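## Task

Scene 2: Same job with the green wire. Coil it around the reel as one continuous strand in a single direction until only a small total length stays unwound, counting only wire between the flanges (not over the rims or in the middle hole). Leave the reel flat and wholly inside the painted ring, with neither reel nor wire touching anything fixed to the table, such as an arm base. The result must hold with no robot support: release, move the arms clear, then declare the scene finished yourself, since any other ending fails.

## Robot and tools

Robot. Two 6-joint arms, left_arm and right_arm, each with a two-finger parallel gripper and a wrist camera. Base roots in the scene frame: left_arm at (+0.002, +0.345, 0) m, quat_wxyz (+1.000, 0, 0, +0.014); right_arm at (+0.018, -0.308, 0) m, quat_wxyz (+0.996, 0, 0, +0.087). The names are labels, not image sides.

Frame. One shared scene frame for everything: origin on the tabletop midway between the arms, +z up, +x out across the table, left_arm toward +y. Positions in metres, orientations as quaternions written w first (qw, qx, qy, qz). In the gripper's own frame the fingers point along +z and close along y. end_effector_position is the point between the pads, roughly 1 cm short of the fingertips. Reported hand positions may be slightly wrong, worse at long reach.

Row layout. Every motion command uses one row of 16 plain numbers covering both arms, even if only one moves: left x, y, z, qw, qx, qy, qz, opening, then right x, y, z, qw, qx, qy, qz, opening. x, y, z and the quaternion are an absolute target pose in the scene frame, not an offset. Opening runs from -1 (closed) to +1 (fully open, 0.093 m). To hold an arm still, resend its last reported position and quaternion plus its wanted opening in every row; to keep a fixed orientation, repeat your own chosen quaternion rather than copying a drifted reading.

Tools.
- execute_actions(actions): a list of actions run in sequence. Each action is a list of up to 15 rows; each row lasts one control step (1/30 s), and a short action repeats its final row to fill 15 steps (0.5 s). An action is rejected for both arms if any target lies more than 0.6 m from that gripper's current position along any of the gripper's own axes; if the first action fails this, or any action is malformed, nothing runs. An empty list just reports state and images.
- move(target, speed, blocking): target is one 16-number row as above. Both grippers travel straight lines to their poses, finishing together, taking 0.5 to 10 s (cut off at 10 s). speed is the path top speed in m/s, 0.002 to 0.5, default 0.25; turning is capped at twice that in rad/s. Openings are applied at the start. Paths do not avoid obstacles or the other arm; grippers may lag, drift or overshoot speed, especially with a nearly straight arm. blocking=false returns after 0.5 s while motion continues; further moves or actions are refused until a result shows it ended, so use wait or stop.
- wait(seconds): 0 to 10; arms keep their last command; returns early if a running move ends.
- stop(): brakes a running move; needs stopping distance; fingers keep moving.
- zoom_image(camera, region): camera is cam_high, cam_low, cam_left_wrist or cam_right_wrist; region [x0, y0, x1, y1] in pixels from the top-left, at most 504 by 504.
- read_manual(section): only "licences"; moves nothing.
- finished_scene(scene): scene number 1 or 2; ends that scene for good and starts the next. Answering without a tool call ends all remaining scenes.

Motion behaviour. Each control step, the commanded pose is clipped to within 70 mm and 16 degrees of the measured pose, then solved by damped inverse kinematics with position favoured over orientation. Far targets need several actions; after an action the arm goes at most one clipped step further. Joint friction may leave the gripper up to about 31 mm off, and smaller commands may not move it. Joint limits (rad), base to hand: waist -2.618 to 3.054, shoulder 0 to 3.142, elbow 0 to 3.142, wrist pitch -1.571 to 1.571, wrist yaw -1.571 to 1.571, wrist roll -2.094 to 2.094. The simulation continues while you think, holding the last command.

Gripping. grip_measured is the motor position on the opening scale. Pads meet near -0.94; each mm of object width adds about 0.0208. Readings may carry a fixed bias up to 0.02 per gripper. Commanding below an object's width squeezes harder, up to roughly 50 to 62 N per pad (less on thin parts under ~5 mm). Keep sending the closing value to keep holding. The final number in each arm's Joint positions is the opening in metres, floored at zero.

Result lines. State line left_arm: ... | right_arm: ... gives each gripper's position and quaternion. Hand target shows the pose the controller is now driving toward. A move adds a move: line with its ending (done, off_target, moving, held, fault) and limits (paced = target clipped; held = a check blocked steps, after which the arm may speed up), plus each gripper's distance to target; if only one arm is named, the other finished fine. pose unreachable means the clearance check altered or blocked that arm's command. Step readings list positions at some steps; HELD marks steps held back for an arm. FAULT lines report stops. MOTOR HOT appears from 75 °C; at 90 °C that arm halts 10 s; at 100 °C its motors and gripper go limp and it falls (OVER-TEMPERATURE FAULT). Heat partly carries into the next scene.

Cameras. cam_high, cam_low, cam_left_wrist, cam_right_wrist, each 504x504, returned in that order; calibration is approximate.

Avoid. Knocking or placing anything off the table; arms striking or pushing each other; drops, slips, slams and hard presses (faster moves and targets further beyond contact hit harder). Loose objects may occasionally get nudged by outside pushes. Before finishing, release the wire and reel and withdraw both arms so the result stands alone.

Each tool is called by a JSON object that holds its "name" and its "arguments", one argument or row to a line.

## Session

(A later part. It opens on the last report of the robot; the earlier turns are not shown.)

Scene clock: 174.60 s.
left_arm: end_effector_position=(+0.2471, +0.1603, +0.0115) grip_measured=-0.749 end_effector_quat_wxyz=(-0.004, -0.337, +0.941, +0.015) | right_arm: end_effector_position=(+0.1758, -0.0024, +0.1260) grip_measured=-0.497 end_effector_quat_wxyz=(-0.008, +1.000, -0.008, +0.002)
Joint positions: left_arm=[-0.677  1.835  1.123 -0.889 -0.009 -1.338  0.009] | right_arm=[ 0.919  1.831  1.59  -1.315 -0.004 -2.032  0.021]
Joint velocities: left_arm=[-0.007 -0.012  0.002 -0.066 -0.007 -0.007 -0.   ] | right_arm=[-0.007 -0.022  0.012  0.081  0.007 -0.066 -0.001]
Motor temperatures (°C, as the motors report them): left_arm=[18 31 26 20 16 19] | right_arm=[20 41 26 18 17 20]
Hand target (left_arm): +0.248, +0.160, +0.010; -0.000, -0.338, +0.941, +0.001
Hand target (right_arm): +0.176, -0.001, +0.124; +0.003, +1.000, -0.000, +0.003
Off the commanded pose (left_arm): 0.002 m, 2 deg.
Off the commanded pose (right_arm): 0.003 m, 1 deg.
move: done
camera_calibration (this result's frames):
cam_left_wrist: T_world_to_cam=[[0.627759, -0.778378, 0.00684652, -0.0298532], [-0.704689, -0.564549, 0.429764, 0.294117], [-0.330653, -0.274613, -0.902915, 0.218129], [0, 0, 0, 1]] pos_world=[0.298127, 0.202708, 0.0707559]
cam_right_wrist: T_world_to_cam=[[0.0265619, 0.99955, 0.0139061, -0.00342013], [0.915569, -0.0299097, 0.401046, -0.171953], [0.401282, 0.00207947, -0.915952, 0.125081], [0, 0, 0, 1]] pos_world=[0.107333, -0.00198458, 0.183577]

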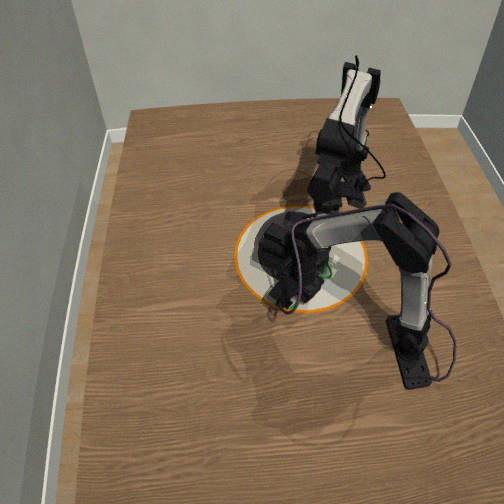

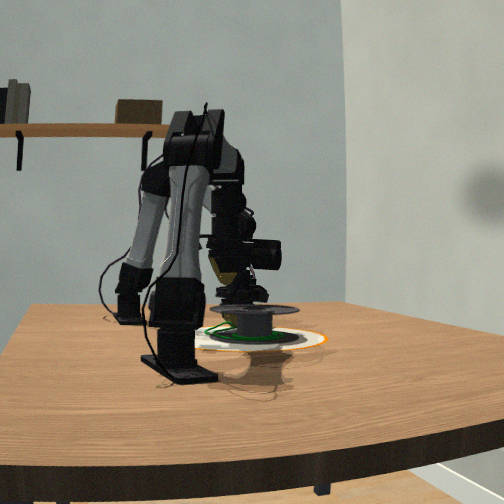

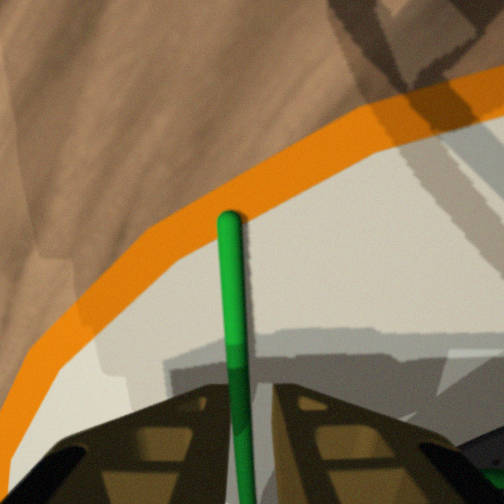

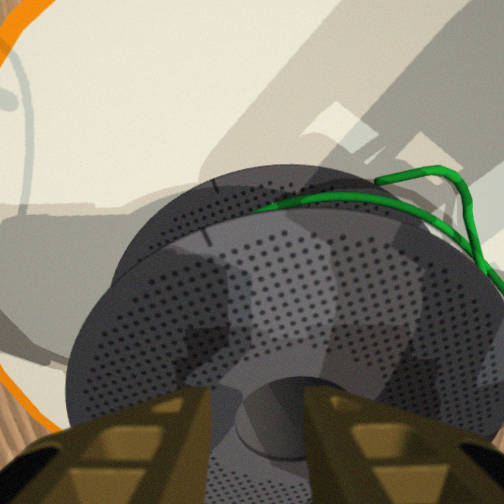

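{"name": "move", "arguments": {
  "target": [0.248,0.160,0.010,0,-0.338,0.941,0,-0.75, 0.20,-0.04,0.115,0,-0.609,0.793,0,-0.3],
  "speed": 0.5
}}

{"name": "move", "arguments": {
  "target": [0.248,0.160,0.010,0,-0.338,0.941,0,-0.75, 0.206,-0.042,0.108,0,0.259,0.966,0,1.0],
  "speed": 0.5
}}

Scene clock: 192.33 s.
left_arm: end_effector_position=(+0.2471, +0.1603, +0.0115) grip_measured=-0.749 end_effector_quat_wxyz=(-0.004, -0.337, +0.941, +0.015) | right_arm: end_effector_position=(+0.1988, -0.0364, +0.1159) grip_measured=-0.303 end_effector_quat_wxyz=(-0.005, -0.615, +0.788, +0.001)
Joint positions: left_arm=[-0.677  1.835  1.123 -0.889 -0.009 -1.338  0.009] | right_arm=[ 0.808  1.786  1.493 -1.287 -0.004 -0.344  0.031]
Joint velocities: left_arm=[-0.017 -0.007 -0.012 -0.037  0.037 -0.022 -0.   ] | right_arm=[ 0.007 -0.012 -0.002 -0.007 -0.007  0.051  0.   ]
Motor temperatures (°C, as the motors report them): left_arm=[18 32 25 20 16 19] | right_arm=[20 41 27 18 17 20]
Hand target (left_arm): +0.248, +0.160, +0.010; -0.000, -0.338, +0.941, +0.001
Hand target (right_arm): +0.200, -0.040, +0.115; -0.001, -0.609, +0.793, +0.002
Off the commanded pose (left_arm): 0.002 m, 2 deg.
Off the commanded pose (right_arm): 0.004 m, 1 deg.
move: done
camera_calibration (this result's frames):
cam_left_wrist: T_world_to_cam=[[0.627759, -0.778378, 0.00684652, -0.0298532], [-0.704689, -0.564549, 0.429764, 0.294117], [-0.330653, -0.274613, -0.902915, 0.218129], [0, 0, 0, 1]] pos_world=[0.298127, 0.202708, 0.0707559]
cam_right_wrist: T_world_to_cam=[[0.96756, -0.252517, -0.00793667, -0.200103], [-0.227783, -0.885514, 0.404944, 0.00569089], [-0.109283, -0.389999, -0.914307, 0.193681], [0, 0, 0, 1]] pos_world=[0.216074, 0.0300453, 0.173191]

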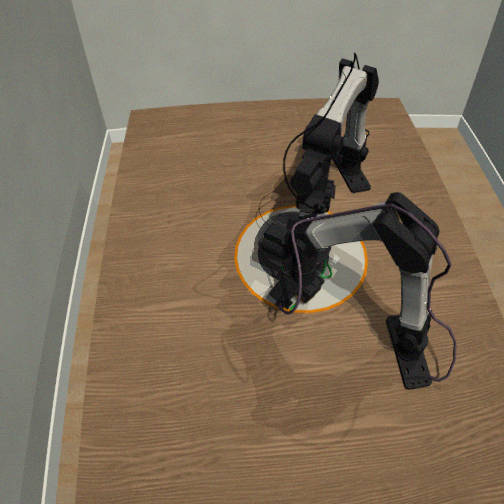

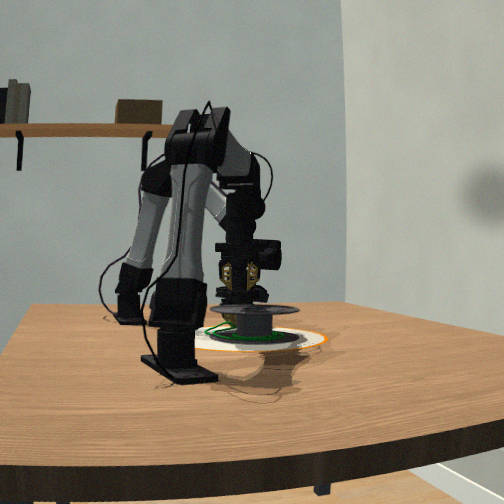

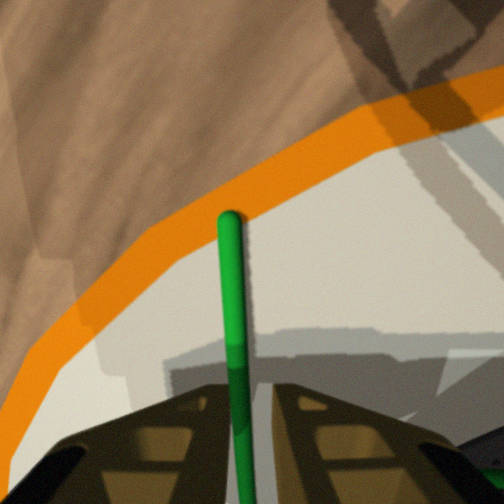

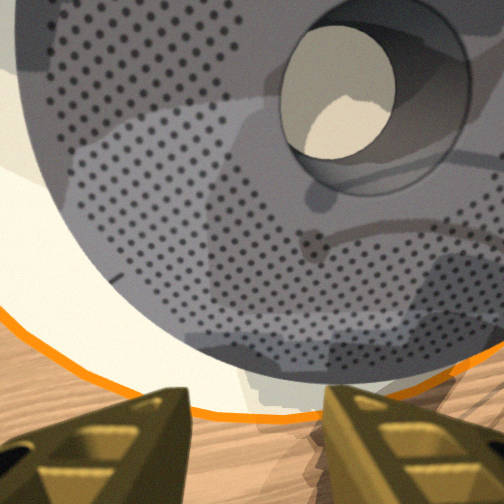

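Scene clock: 194.93 s.
left_arm: end_effector_position=(+0.2471, +0.1603, +0.0115) grip_measured=-0.749 end_effector_quat_wxyz=(-0.004, -0.337, +0.941, +0.015) | right_arm: end_effector_position=(+0.2046, -0.0381, +0.1112) grip_measured=+0.990 end_effector_quat_wxyz=(-0.002, +0.251, +0.968, +0.001)
Joint positions: left_arm=[-0.677  1.835  1.123 -0.889 -0.009 -1.338  0.009] | right_arm=[ 0.791  1.786  1.475 -1.26  -0.004  1.473  0.093]
Joint velocities: left_arm=[ 0.007 -0.022  0.002  0.007 -0.037 -0.037 -0.001] | right_arm=[-0.007  0.007 -0.027  0.037 -0.037 -0.022 -0.   ]
Motor temperatures (°C, as the motors report them): left_arm=[18 32 25 20 16 19] | right_arm=[20 41 27 18 17 20]
Hand target (left_arm): +0.248, +0.160, +0.010; -0.000, -0.338, +0.941, +0.001
Hand target (right_arm): +0.206, -0.042, +0.108; -0.000, +0.259, +0.966, +0.000
Off the commanded pose (left_arm): 0.002 m, 2 deg.
Off the commanded pose (right_arm): 0.005 m, 1 deg.
move: done
camera_calibration (this result's frames):
cam_left_wrist: T_world_to_cam=[[0.627759, -0.778378, 0.00684652, -0.0298532], [-0.704689, -0.564549, 0.429764, 0.294117], [-0.330653, -0.274613, -0.902915, 0.218129], [0, 0, 0, 1]] pos_world=[0.298127, 0.202708, 0.0707559]
cam_right_wrist: T_world_to_cam=[[-0.495318, -0.86871, -0.00148736, 0.0689822], [-0.795629, 0.45296, 0.402246, 0.174915], [-0.348762, 0.200423, -0.91553, 0.260978], [0, 0, 0, 1]] pos_world=[0.264355, -0.0716102, 0.168677]

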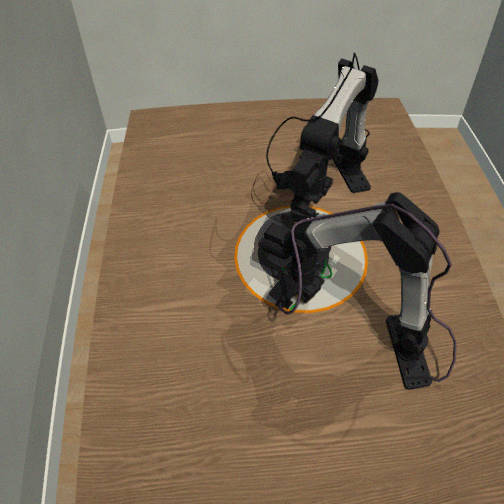

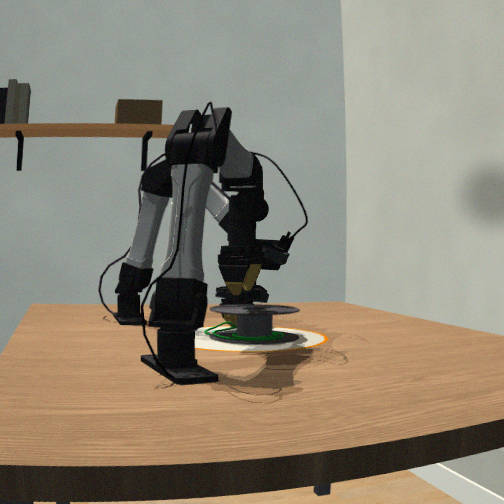

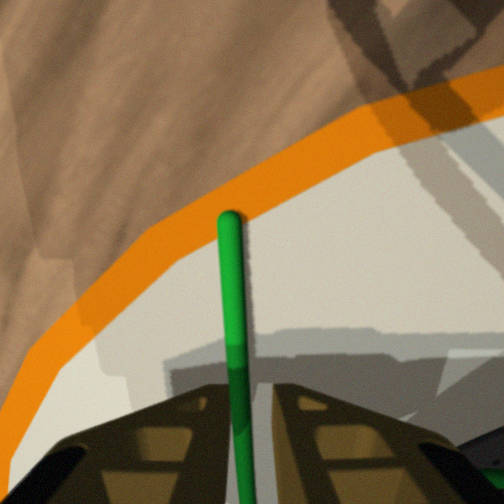

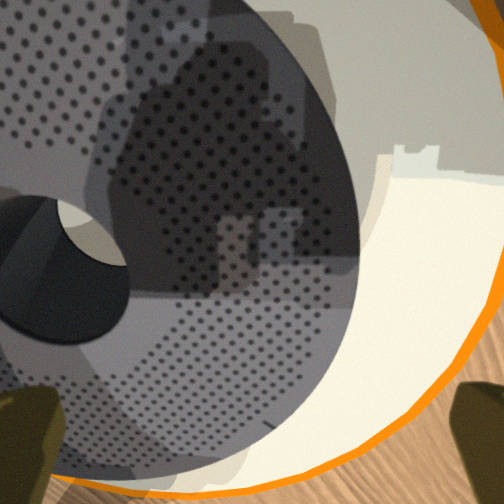

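{"name": "move", "arguments": {
  "target": [0.248,0.160,0.010,0,-0.338,0.941,0,-0.75, 0.209,-0.033,0.044,0,0.259,0.966,0,1.0],
  "speed": 0.15
}}

{"name": "move", "arguments": {
  "target": [0.248,0.160,0.010,0,-0.338,0.941,0,-0.75, 0.209,-0.033,0.044,0,0.259,0.966,0,0.3],
  "speed": 0.15
}}

Scene clock: 196.37 s.
left_arm: end_effector_position=(+0.2471, +0.1603, +0.0115) grip_measured=-0.749 end_effector_quat_wxyz=(-0.004, -0.337, +0.941, +0.015) | right_arm: end_effector_position=(+0.2066, -0.0351, +0.0667) grip_measured=+0.990 end_effector_quat_wxyz=(+0.000, +0.255, +0.967, +0.008)
Joint positions: left_arm=[-0.677  1.835  1.123 -0.889 -0.009 -1.338  0.009] | right_arm=[ 0.791  1.812  1.329 -1.073 -0.005  1.481  0.093]
Joint velocities: left_arm=[-0.007 -0.002 -0.012 -0.051  0.037  0.022 -0.   ] | right_arm=[-0.012  0.012  0.007  0.037 -0.037 -0.081  0.   ]
Motor temperatures (°C, as the motors report them): left_arm=[18 32 25 20 16 19] | right_arm=[20 41 27 18 17 20]
Hand target (left_arm): +0.248, +0.160, +0.010; -0.000, -0.338, +0.941, +0.001
Hand target (right_arm): +0.207, -0.035, +0.045; -0.000, +0.259, +0.966, -0.001
Off the commanded pose (left_arm): 0.002 m, 2 deg.
Off the commanded pose (right_arm): 0.023 m, 1 deg.
move: off_target (right_arm)
camera_calibration (this result's frames):
cam_left_wrist: T_world_to_cam=[[0.627759, -0.778378, 0.00684652, -0.0298532], [-0.704689, -0.564549, 0.429764, 0.294117], [-0.330653, -0.274613, -0.902915, 0.218129], [0, 0, 0, 1]] pos_world=[0.298127, 0.202708, 0.0707559]
cam_right_wrist: T_world_to_cam=[[-0.50219, -0.86461, -0.0159648, 0.0750362], [-0.795038, 0.454361, 0.401834, 0.192934], [-0.340175, 0.214489, -0.915574, 0.219054], [0, 0, 0, 1]] pos_world=[0.265589, -0.0697693, 0.124231]

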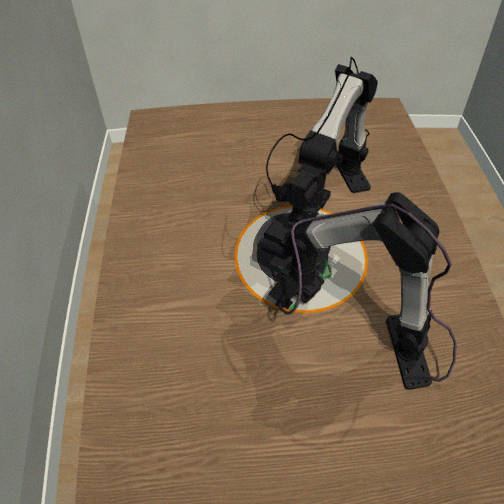

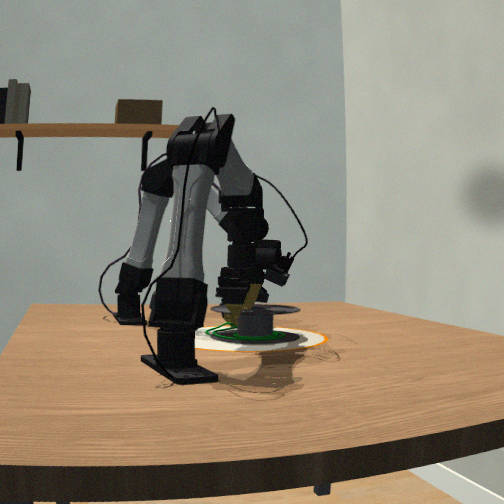

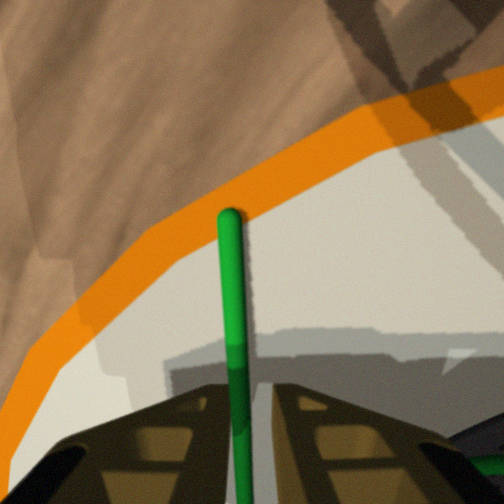

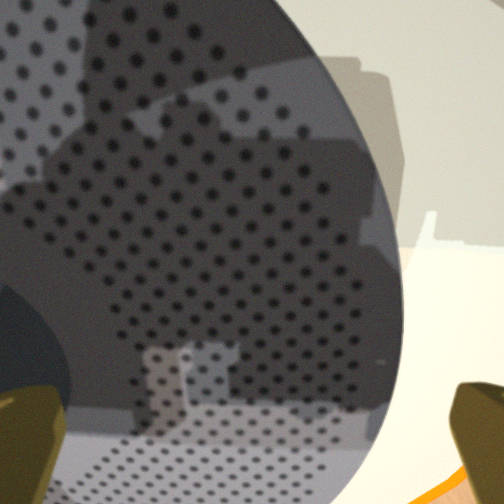

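Scene clock: 197.07 s.
left_arm: end_effector_position=(+0.2472, +0.1603, +0.0115) grip_measured=-0.749 end_effector_quat_wxyz=(-0.005, -0.337, +0.941, +0.015) | right_arm: end_effector_position=(+0.2084, -0.0329, +0.0674) grip_measured=+0.311 end_effector_quat_wxyz=(+0.003, +0.255, +0.967, +0.014)
Joint positions: left_arm=[-0.677  1.835  1.123 -0.889 -0.008 -1.337  0.009] | right_arm=[ 0.791  1.81   1.329 -1.062 -0.003  1.481  0.06 ]
Joint velocities: left_arm=[ 0.027 -0.002 -0.022 -0.051 -0.007  0.007  0.   ] | right_arm=[ 0.007 -0.007 -0.012 -0.007 -0.051 -0.007  0.   ]
Motor temperatures (°C, as the motors report them): left_arm=[18 32 25 20 16 19] | right_arm=[20 41 27 18 17 20]
Hand target (left_arm): +0.248, +0.160, +0.010; -0.000, -0.338, +0.941, +0.000
Hand target (right_arm): +0.208, -0.035, +0.045; -0.000, +0.259, +0.966, -0.001
Off the commanded pose (left_arm): 0.002 m, 2 deg.
Off the commanded pose (right_arm): 0.023 m, 2 deg.
move: off_target (right_arm)
camera_calibration (this result's frames):
cam_left_wrist: T_world_to_cam=[[0.627473, -0.778608, 0.0069371, -0.0297334], [-0.704791, -0.564152, 0.430119, 0.294121], [-0.33098, -0.274777, -0.902746, 0.218256], [0, 0, 0, 1]] pos_world=[0.298189, 0.20275, 0.0707291]
cam_right_wrist: T_world_to_cam=[[-0.502678, -0.863982, -0.0291476, 0.0788894], [-0.798222, 0.450944, 0.399363, 0.193851], [-0.331899, 0.224017, -0.916329, 0.218446], [0, 0, 0, 1]] pos_world=[0.266894, -0.0681923, 0.125051]

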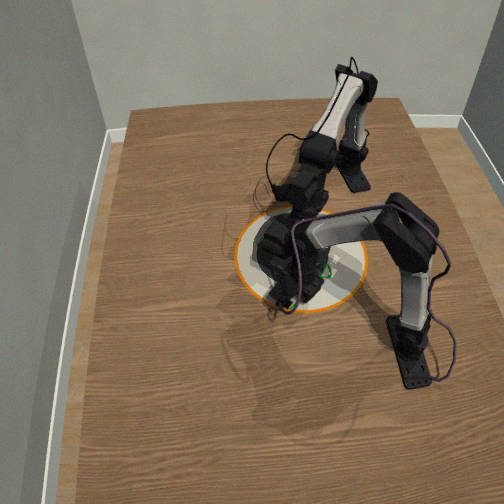

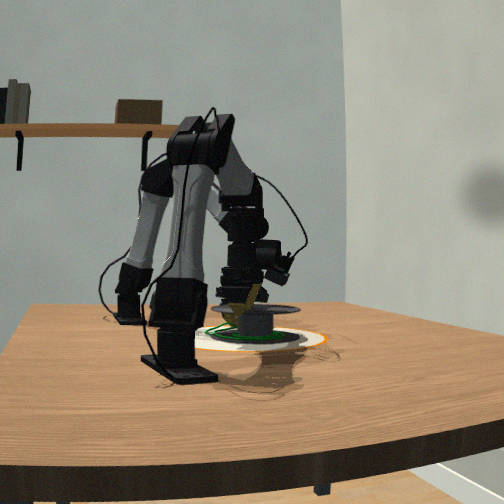

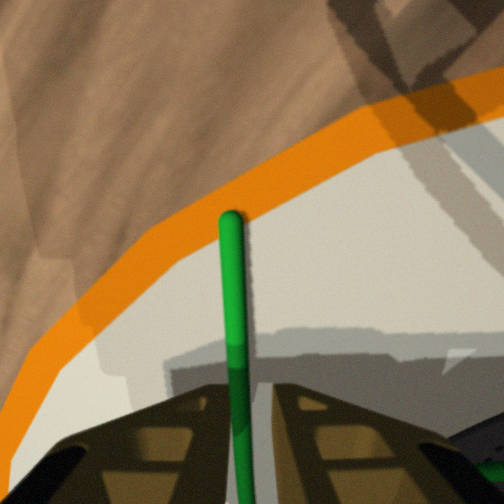

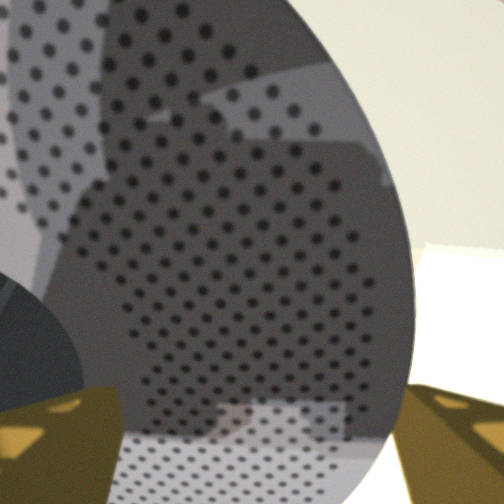

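{"name": "move", "arguments": {
  "target": [0.248,0.160,0.010,0,-0.338,0.941,0,-0.75, 0.214,-0.023,0.088,0,0.259,0.966,0,1.0],
  "speed": 0.1
}}

Scene clock: 198.67 s.
left_arm: end_effector_position=(+0.2473, +0.1606, +0.0115) grip_measured=-0.749 end_effector_quat_wxyz=(-0.004, -0.337, +0.941, +0.015) | right_arm: end_effector_position=(+0.2153, -0.0244, +0.0898) grip_measured=+0.990 end_effector_quat_wxyz=(+0.004, +0.259, +0.966, +0.008)
Joint positions: left_arm=[-0.676  1.835  1.123 -0.889 -0.009 -1.337  0.009] | right_arm=[ 0.791  1.843  1.461 -1.17   0.002  1.488  0.093]
Joint velocities: left_arm=[-0.007 -0.012  0.002 -0.066  0.007  0.037 -0.   ] | right_arm=[ 0.002  0.012 -0.022 -0.066  0.007  0.051 -0.   ]
Motor temperatures (°C, as the motors report them): left_arm=[18 32 25 20 16 19] | right_arm=[20 40 27 18 17 20]
Hand target (left_arm): +0.248, +0.160, +0.010; -0.000, -0.338, +0.941, +0.001
Hand target (right_arm): +0.214, -0.023, +0.088; +0.000, +0.259, +0.966, +0.000
Off the commanded pose (left_arm): 0.002 m, 2 deg.
Off the commanded pose (right_arm): 0.003 m, 1 deg.
move: done
camera_calibration (this result's frames):
cam_left_wrist: T_world_to_cam=[[0.628058, -0.778139, 0.00647515, -0.0297856], [-0.704335, -0.564912, 0.429869, 0.294372], [-0.33084, -0.274543, -0.902868, 0.218304], [0, 0, 0, 1]] pos_world=[0.298267, 0.20305, 0.0707513]
cam_right_wrist: T_world_to_cam=[[-0.508399, -0.860897, -0.0196512, 0.0908276], [-0.794711, 0.460281, 0.395695, 0.186389], [-0.331608, 0.216788, -0.918172, 0.239288], [0, 0, 0, 1]] pos_world=[0.273651, -0.0594727, 0.147739]

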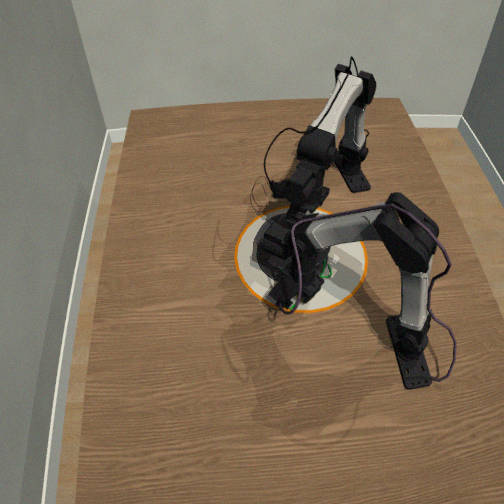

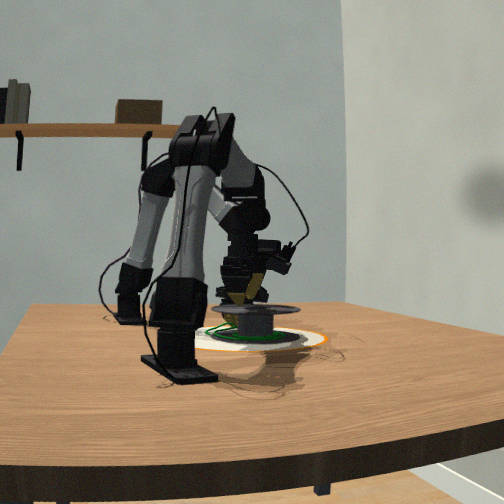

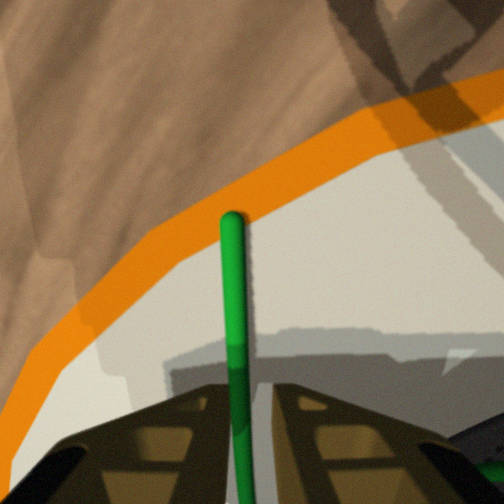

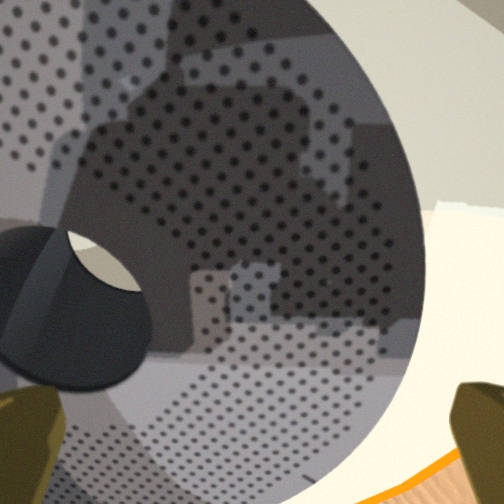

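{"name": "move", "arguments": {
  "target": [0.248,0.160,0.010,0,-0.338,0.941,0,-0.75, 0.212,-0.028,0.044,0,0.259,0.966,0,1.0],
  "speed": 0.12
}}

Scene clock: 200.17 s.
left_arm: end_effector_position=(+0.2473, +0.1606, +0.0115) grip_measured=-0.749 end_effector_quat_wxyz=(-0.004, -0.337, +0.941, +0.015) | right_arm: end_effector_position=(+0.2143, -0.0259, +0.0558) grip_measured=+0.990 end_effector_quat_wxyz=(+0.005, +0.259, +0.966, +0.011)
Joint positions: left_arm=[-0.676  1.835  1.123 -0.889 -0.009 -1.337  0.009] | right_arm=[ 0.791  1.858  1.342 -1.03   0.002  1.488  0.093]
Joint velocities: left_arm=[ 0.007 -0.002 -0.022  0.051 -0.037 -0.022  0.001] | right_arm=[-0.002  0.002  0.012  0.051 -0.022 -0.037  0.   ]
Motor temperatures (°C, as the motors report them): left_arm=[18 33 25 20 16 19] | right_arm=[20 40 27 18 17 20]
Hand target (left_arm): +0.248, +0.160, +0.010; -0.000, -0.338, +0.941, +0.001
Hand target (right_arm): +0.211, -0.029, +0.044; -0.000, +0.259, +0.966, -0.000
Off the commanded pose (left_arm): 0.002 m, 2 deg.
Off the commanded pose (right_arm): 0.012 m, 1 deg.
move: off_target (right_arm)
camera_calibration (this result's frames):
cam_left_wrist: T_world_to_cam=[[0.628058, -0.778139, 0.00647515, -0.0297856], [-0.704335, -0.564912, 0.429869, 0.294372], [-0.33084, -0.274543, -0.902868, 0.218304], [0, 0, 0, 1]] pos_world=[0.298267, 0.20305, 0.0707513]
cam_right_wrist: T_world_to_cam=[[-0.508649, -0.860589, -0.0257384, 0.0887335], [-0.795909, 0.458599, 0.395242, 0.199961], [-0.328337, 0.221525, -0.918216, 0.207436], [0, 0, 0, 1]] pos_world=[0.272394, -0.0612908, 0.113722]

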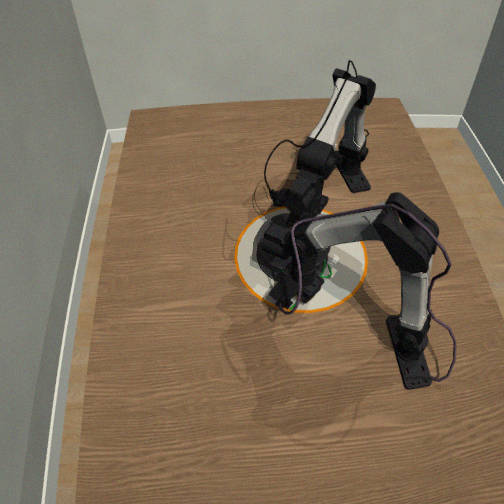

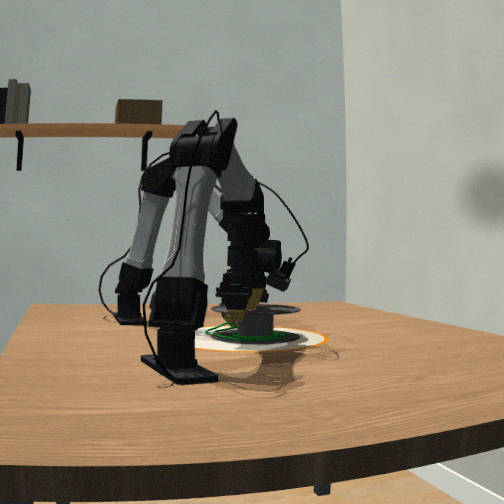

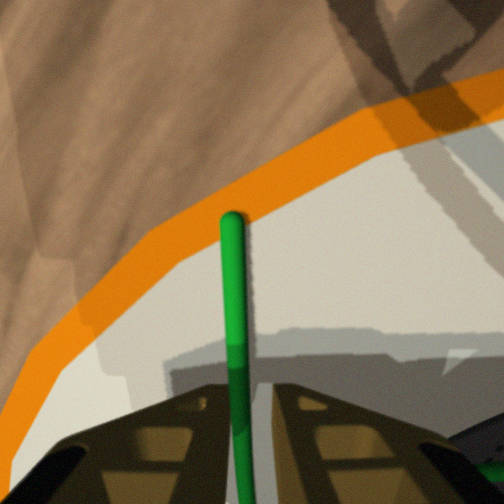

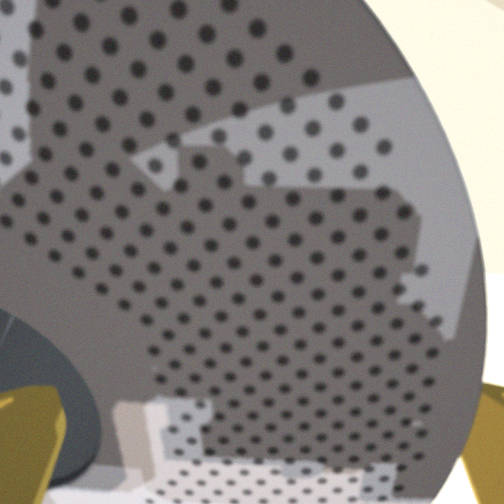

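{"name": "move", "arguments": {
  "target": [0.248,0.160,0.010,0,-0.338,0.941,0,-0.75, 0.213,-0.027,0.048,0,0.259,0.966,0,0.28],
  "speed": 0.1
}}

Scene clock: 201.33 s.
left_arm: end_effector_position=(+0.2469, +0.1613, +0.0115) grip_measured=-0.749 end_effector_quat_wxyz=(-0.005, -0.337, +0.941, +0.016) | right_arm: end_effector_position=(+0.2161, -0.0278, +0.0557) grip_measured=+0.453 end_effector_quat_wxyz=(+0.008, +0.263, +0.965, +0.009)
Joint positions: left_arm=[-0.676  1.835  1.123 -0.892 -0.01  -1.336  0.009] | right_arm=[ 0.787  1.858  1.342 -1.033  0.009  1.493  0.067]
Joint velocities: left_arm=[ 0.007  0.007 -0.007 -0.022  0.007  0.022 -0.001] | right_arm=[-0.002 -0.007 -0.002 -0.007  0.007  0.037 -0.001]
Motor temperatures (°C, as the motors report them): left_arm=[18 33 25 20 16 19] | right_arm=[20 40 27 18 17 20]
Hand target (left_arm): +0.248, +0.160, +0.010; -0.000, -0.338, +0.941, +0.001
Hand target (right_arm): +0.213, -0.027, +0.048; -0.000, +0.259, +0.966, +0.000
Off the commanded pose (left_arm): 0.002 m, 2 deg.
Off the commanded pose (right_arm): 0.008 m, 1 deg.
move: done
camera_calibration (this result's frames):
cam_left_wrist: T_world_to_cam=[[0.627741, -0.778414, 0.00360681, -0.0289273], [-0.703945, -0.565697, 0.429475, 0.294526], [-0.332269, -0.272138, -0.903071, 0.218357], [0, 0, 0, 1]] pos_world=[0.298042, 0.203518, 0.0708051]
cam_right_wrist: T_world_to_cam=[[-0.516868, -0.855757, -0.0229881, 0.0897363], [-0.793193, 0.468634, 0.388879, 0.202402], [-0.322013, 0.219233, -0.921002, 0.207205], [0, 0, 0, 1]] pos_world=[0.273648, -0.0634858, 0.114189]

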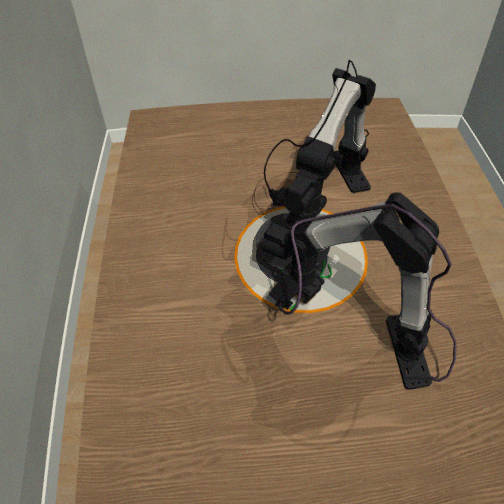

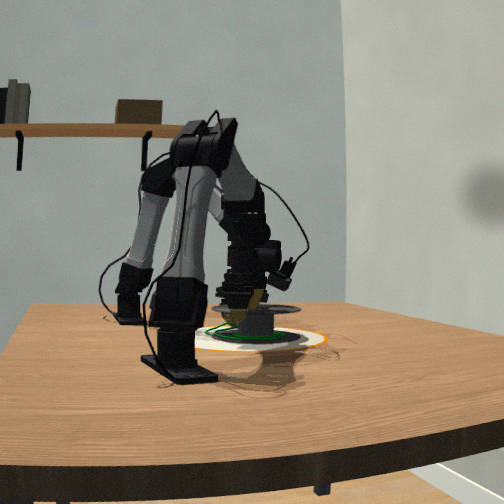

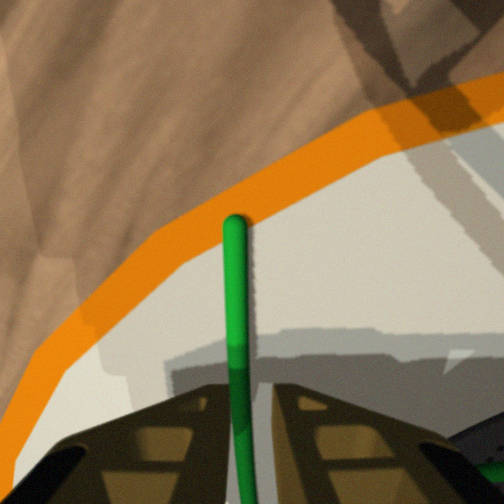

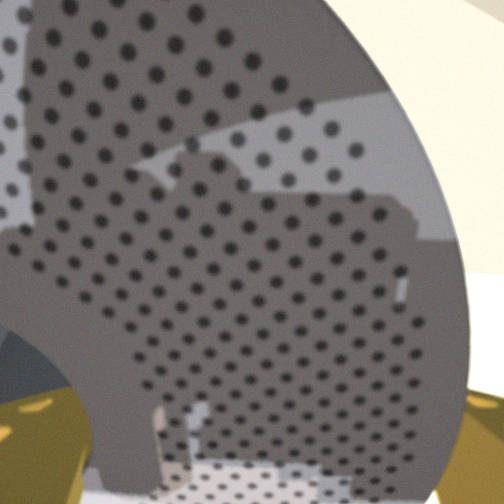

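{"name": "move", "arguments": {
  "target": [0.248,0.160,0.010,0,-0.338,0.941,0,-0.75, 0.212,-0.034,0.072,0,0.259,0.966,0,0.28],
  "speed": 0.06
}}

{"name": "move", "arguments": {
  "target": [0.248,0.160,0.010,0,-0.338,0.941,0,-0.75, 0.2495,-0.050,0.072,0,-0.087,0.996,0,0.28],
  "speed": 0.15
}}

Scene clock: 202.97 s.
left_arm: end_effector_position=(+0.2469, +0.1613, +0.0115) grip_measured=-0.749 end_effector_quat_wxyz=(-0.005, -0.337, +0.941, +0.016) | right_arm: end_effector_position=(+0.2128, -0.0318, +0.0605) grip_measured=+0.453 end_effector_quat_wxyz=(+0.002, +0.261, +0.965, -0.002)
Joint positions: left_arm=[-0.676  1.835  1.123 -0.892 -0.01  -1.336  0.009] | right_arm=[ 0.787  1.856  1.359 -1.076  0.006  1.489  0.067]
Joint velocities: left_arm=[-0.012  0.002  0.002 -0.007 -0.022  0.022  0.002] | right_arm=[ 0.007 -0.017  0.002  0.022 -0.022  0.051  0.   ]
Motor temperatures (°C, as the motors report them): left_arm=[18 33 25 20 16 19] | right_arm=[20 40 27 18 17 20]
Hand target (left_arm): +0.248, +0.160, +0.010; -0.000, -0.338, +0.941, +0.001
Hand target (right_arm): +0.212, -0.034, +0.072; +0.000, +0.259, +0.966, +0.001
Off the commanded pose (left_arm): 0.002 m, 2 deg.
Off the commanded pose (right_arm): 0.012 m, 0 deg.
move: off_target (right_arm)
camera_calibration (this result's frames):
cam_left_wrist: T_world_to_cam=[[0.627741, -0.778414, 0.00360681, -0.0289273], [-0.703945, -0.565697, 0.429475, 0.294526], [-0.332269, -0.272138, -0.903071, 0.218357], [0, 0, 0, 1]] pos_world=[0.298042, 0.203518, 0.0708051]
cam_right_wrist: T_world_to_cam=[[-0.513097, -0.85833, 0.00119123, 0.0824101], [-0.788917, 0.472149, 0.393299, 0.198666], [-0.338143, 0.200861, -0.91941, 0.214078], [0, 0, 0, 1]] pos_world=[0.271404, -0.066065, 0.118592]

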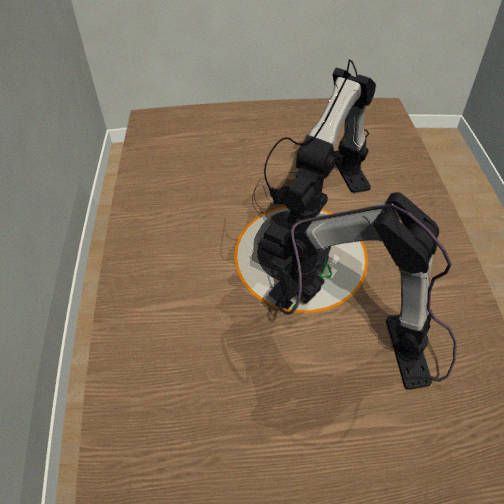

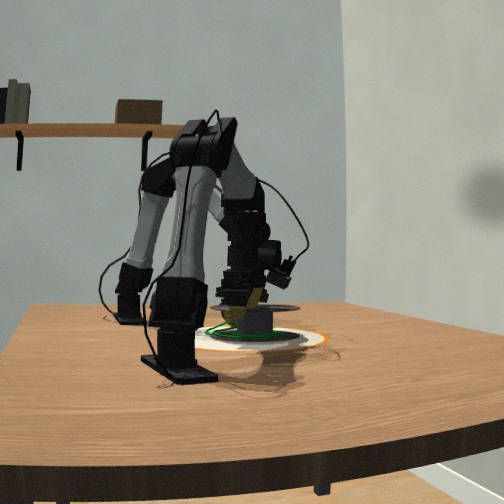

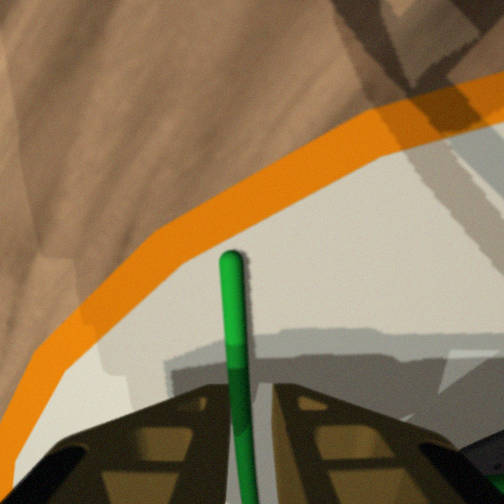

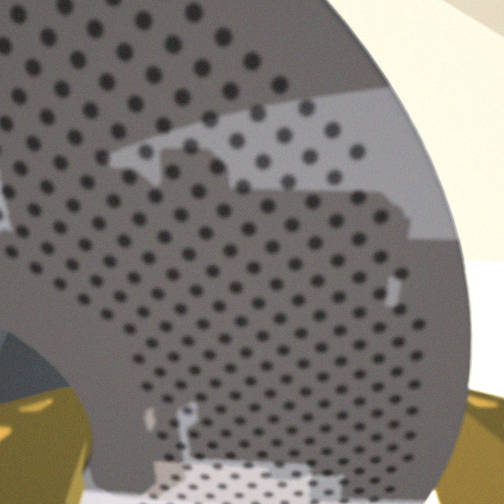

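Scene clock: 205.80 s.
left_arm: end_effector_position=(+0.2469, +0.1613, +0.0115) grip_measured=-0.749 end_effector_quat_wxyz=(-0.005, -0.337, +0.941, +0.016) | right_arm: end_effector_position=(+0.2426, -0.0542, +0.0665) grip_measured=+0.454 end_effector_quat_wxyz=(-0.005, -0.088, +0.996, -0.009)
Joint positions: left_arm=[-0.676  1.835  1.123 -0.892 -0.01  -1.336  0.009] | right_arm=[ 0.676  1.869  1.401 -1.122  0.005  0.674  0.067]
Joint velocities: left_arm=[-0.022 -0.002 -0.022 -0.007 -0.007 -0.022  0.   ] | right_arm=[-0.002  0.007 -0.002 -0.051 -0.007 -0.081  0.001]
Motor temperatures (°C, as the motors report them): left_arm=[18 33 25 20 16 19] | right_arm=[20 40 27 18 17 20]
Hand target (left_arm): +0.248, +0.160, +0.010; -0.000, -0.338, +0.941, +0.001
Hand target (right_arm): +0.249, -0.049, +0.072; -0.001, -0.087, +0.996, +0.002
Off the commanded pose (left_arm): 0.002 m, 2 deg.
Off the commanded pose (right_arm): 0.010 m, 1 deg.
move: done
camera_calibration (this result's frames):
cam_left_wrist: T_world_to_cam=[[0.627741, -0.778414, 0.00360681, -0.0289273], [-0.703945, -0.565697, 0.429475, 0.294526], [-0.332269, -0.272138, -0.903071, 0.218357], [0, 0, 0, 1]] pos_world=[0.298042, 0.203518, 0.0708051]
cam_right_wrist: T_world_to_cam=[[0.164391, -0.98628, 0.0150881, -0.0937534], [-0.900948, -0.143905, 0.409371, 0.223089], [-0.401583, -0.0808903, -0.912243, 0.233844], [0, 0, 0, 1]] pos_world=[0.310311, -0.0414478, 0.123411]

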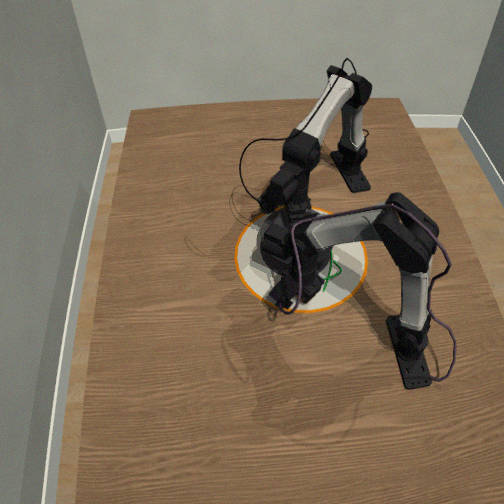

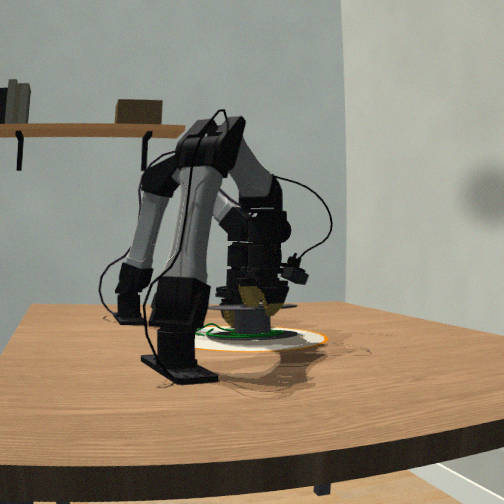

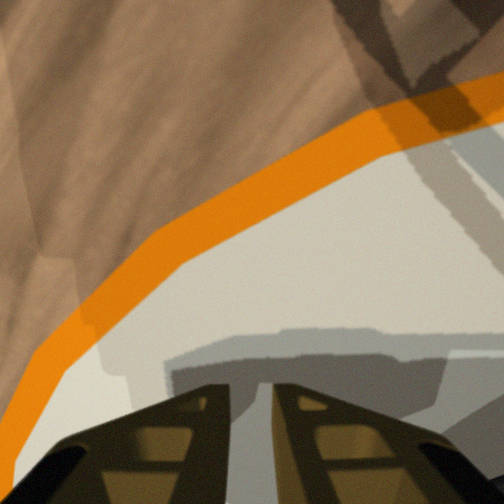

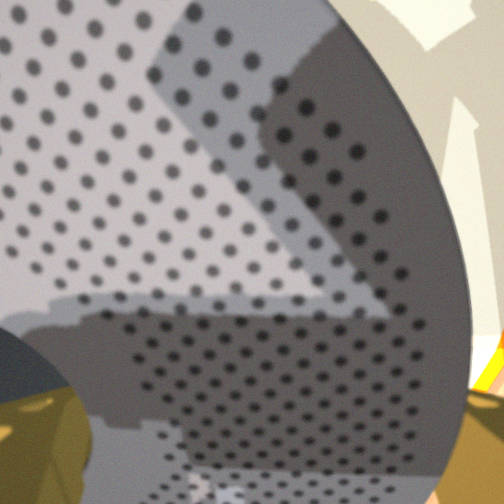

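{"name": "zoom_image", "arguments": {
  "camera": "cam_high",
  "region": [230,200,380,330]
}}

{"name": "zoom_image", "arguments": {
  "camera": "cam_low",
  "region": [180,270,340,370]
}}

Region (230, 200, 380, 330) of cam_high's 504x504 image, scaled by 3.360, with more detail than that image has; it fills the top 437 rows of this view, and the rest is white.

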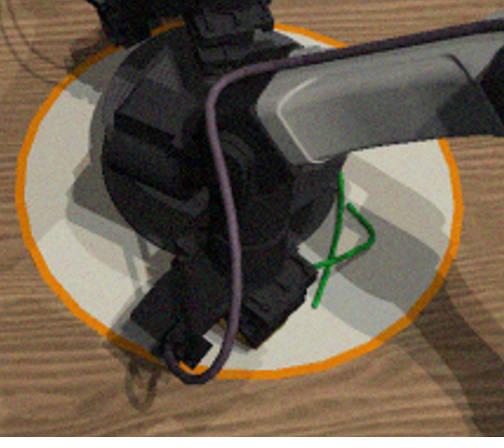

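Region (180, 270, 340, 370) of cam_low's 504x504 image, scaled by 3.150, with more detail than that image has; it fills the top 315 rows of this view, and the rest is white.

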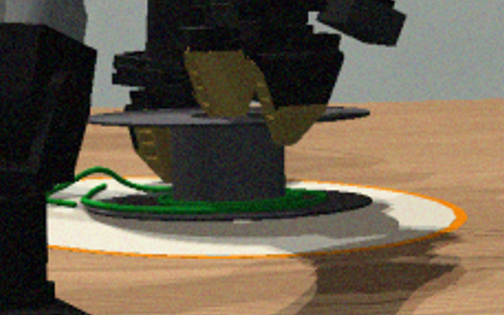

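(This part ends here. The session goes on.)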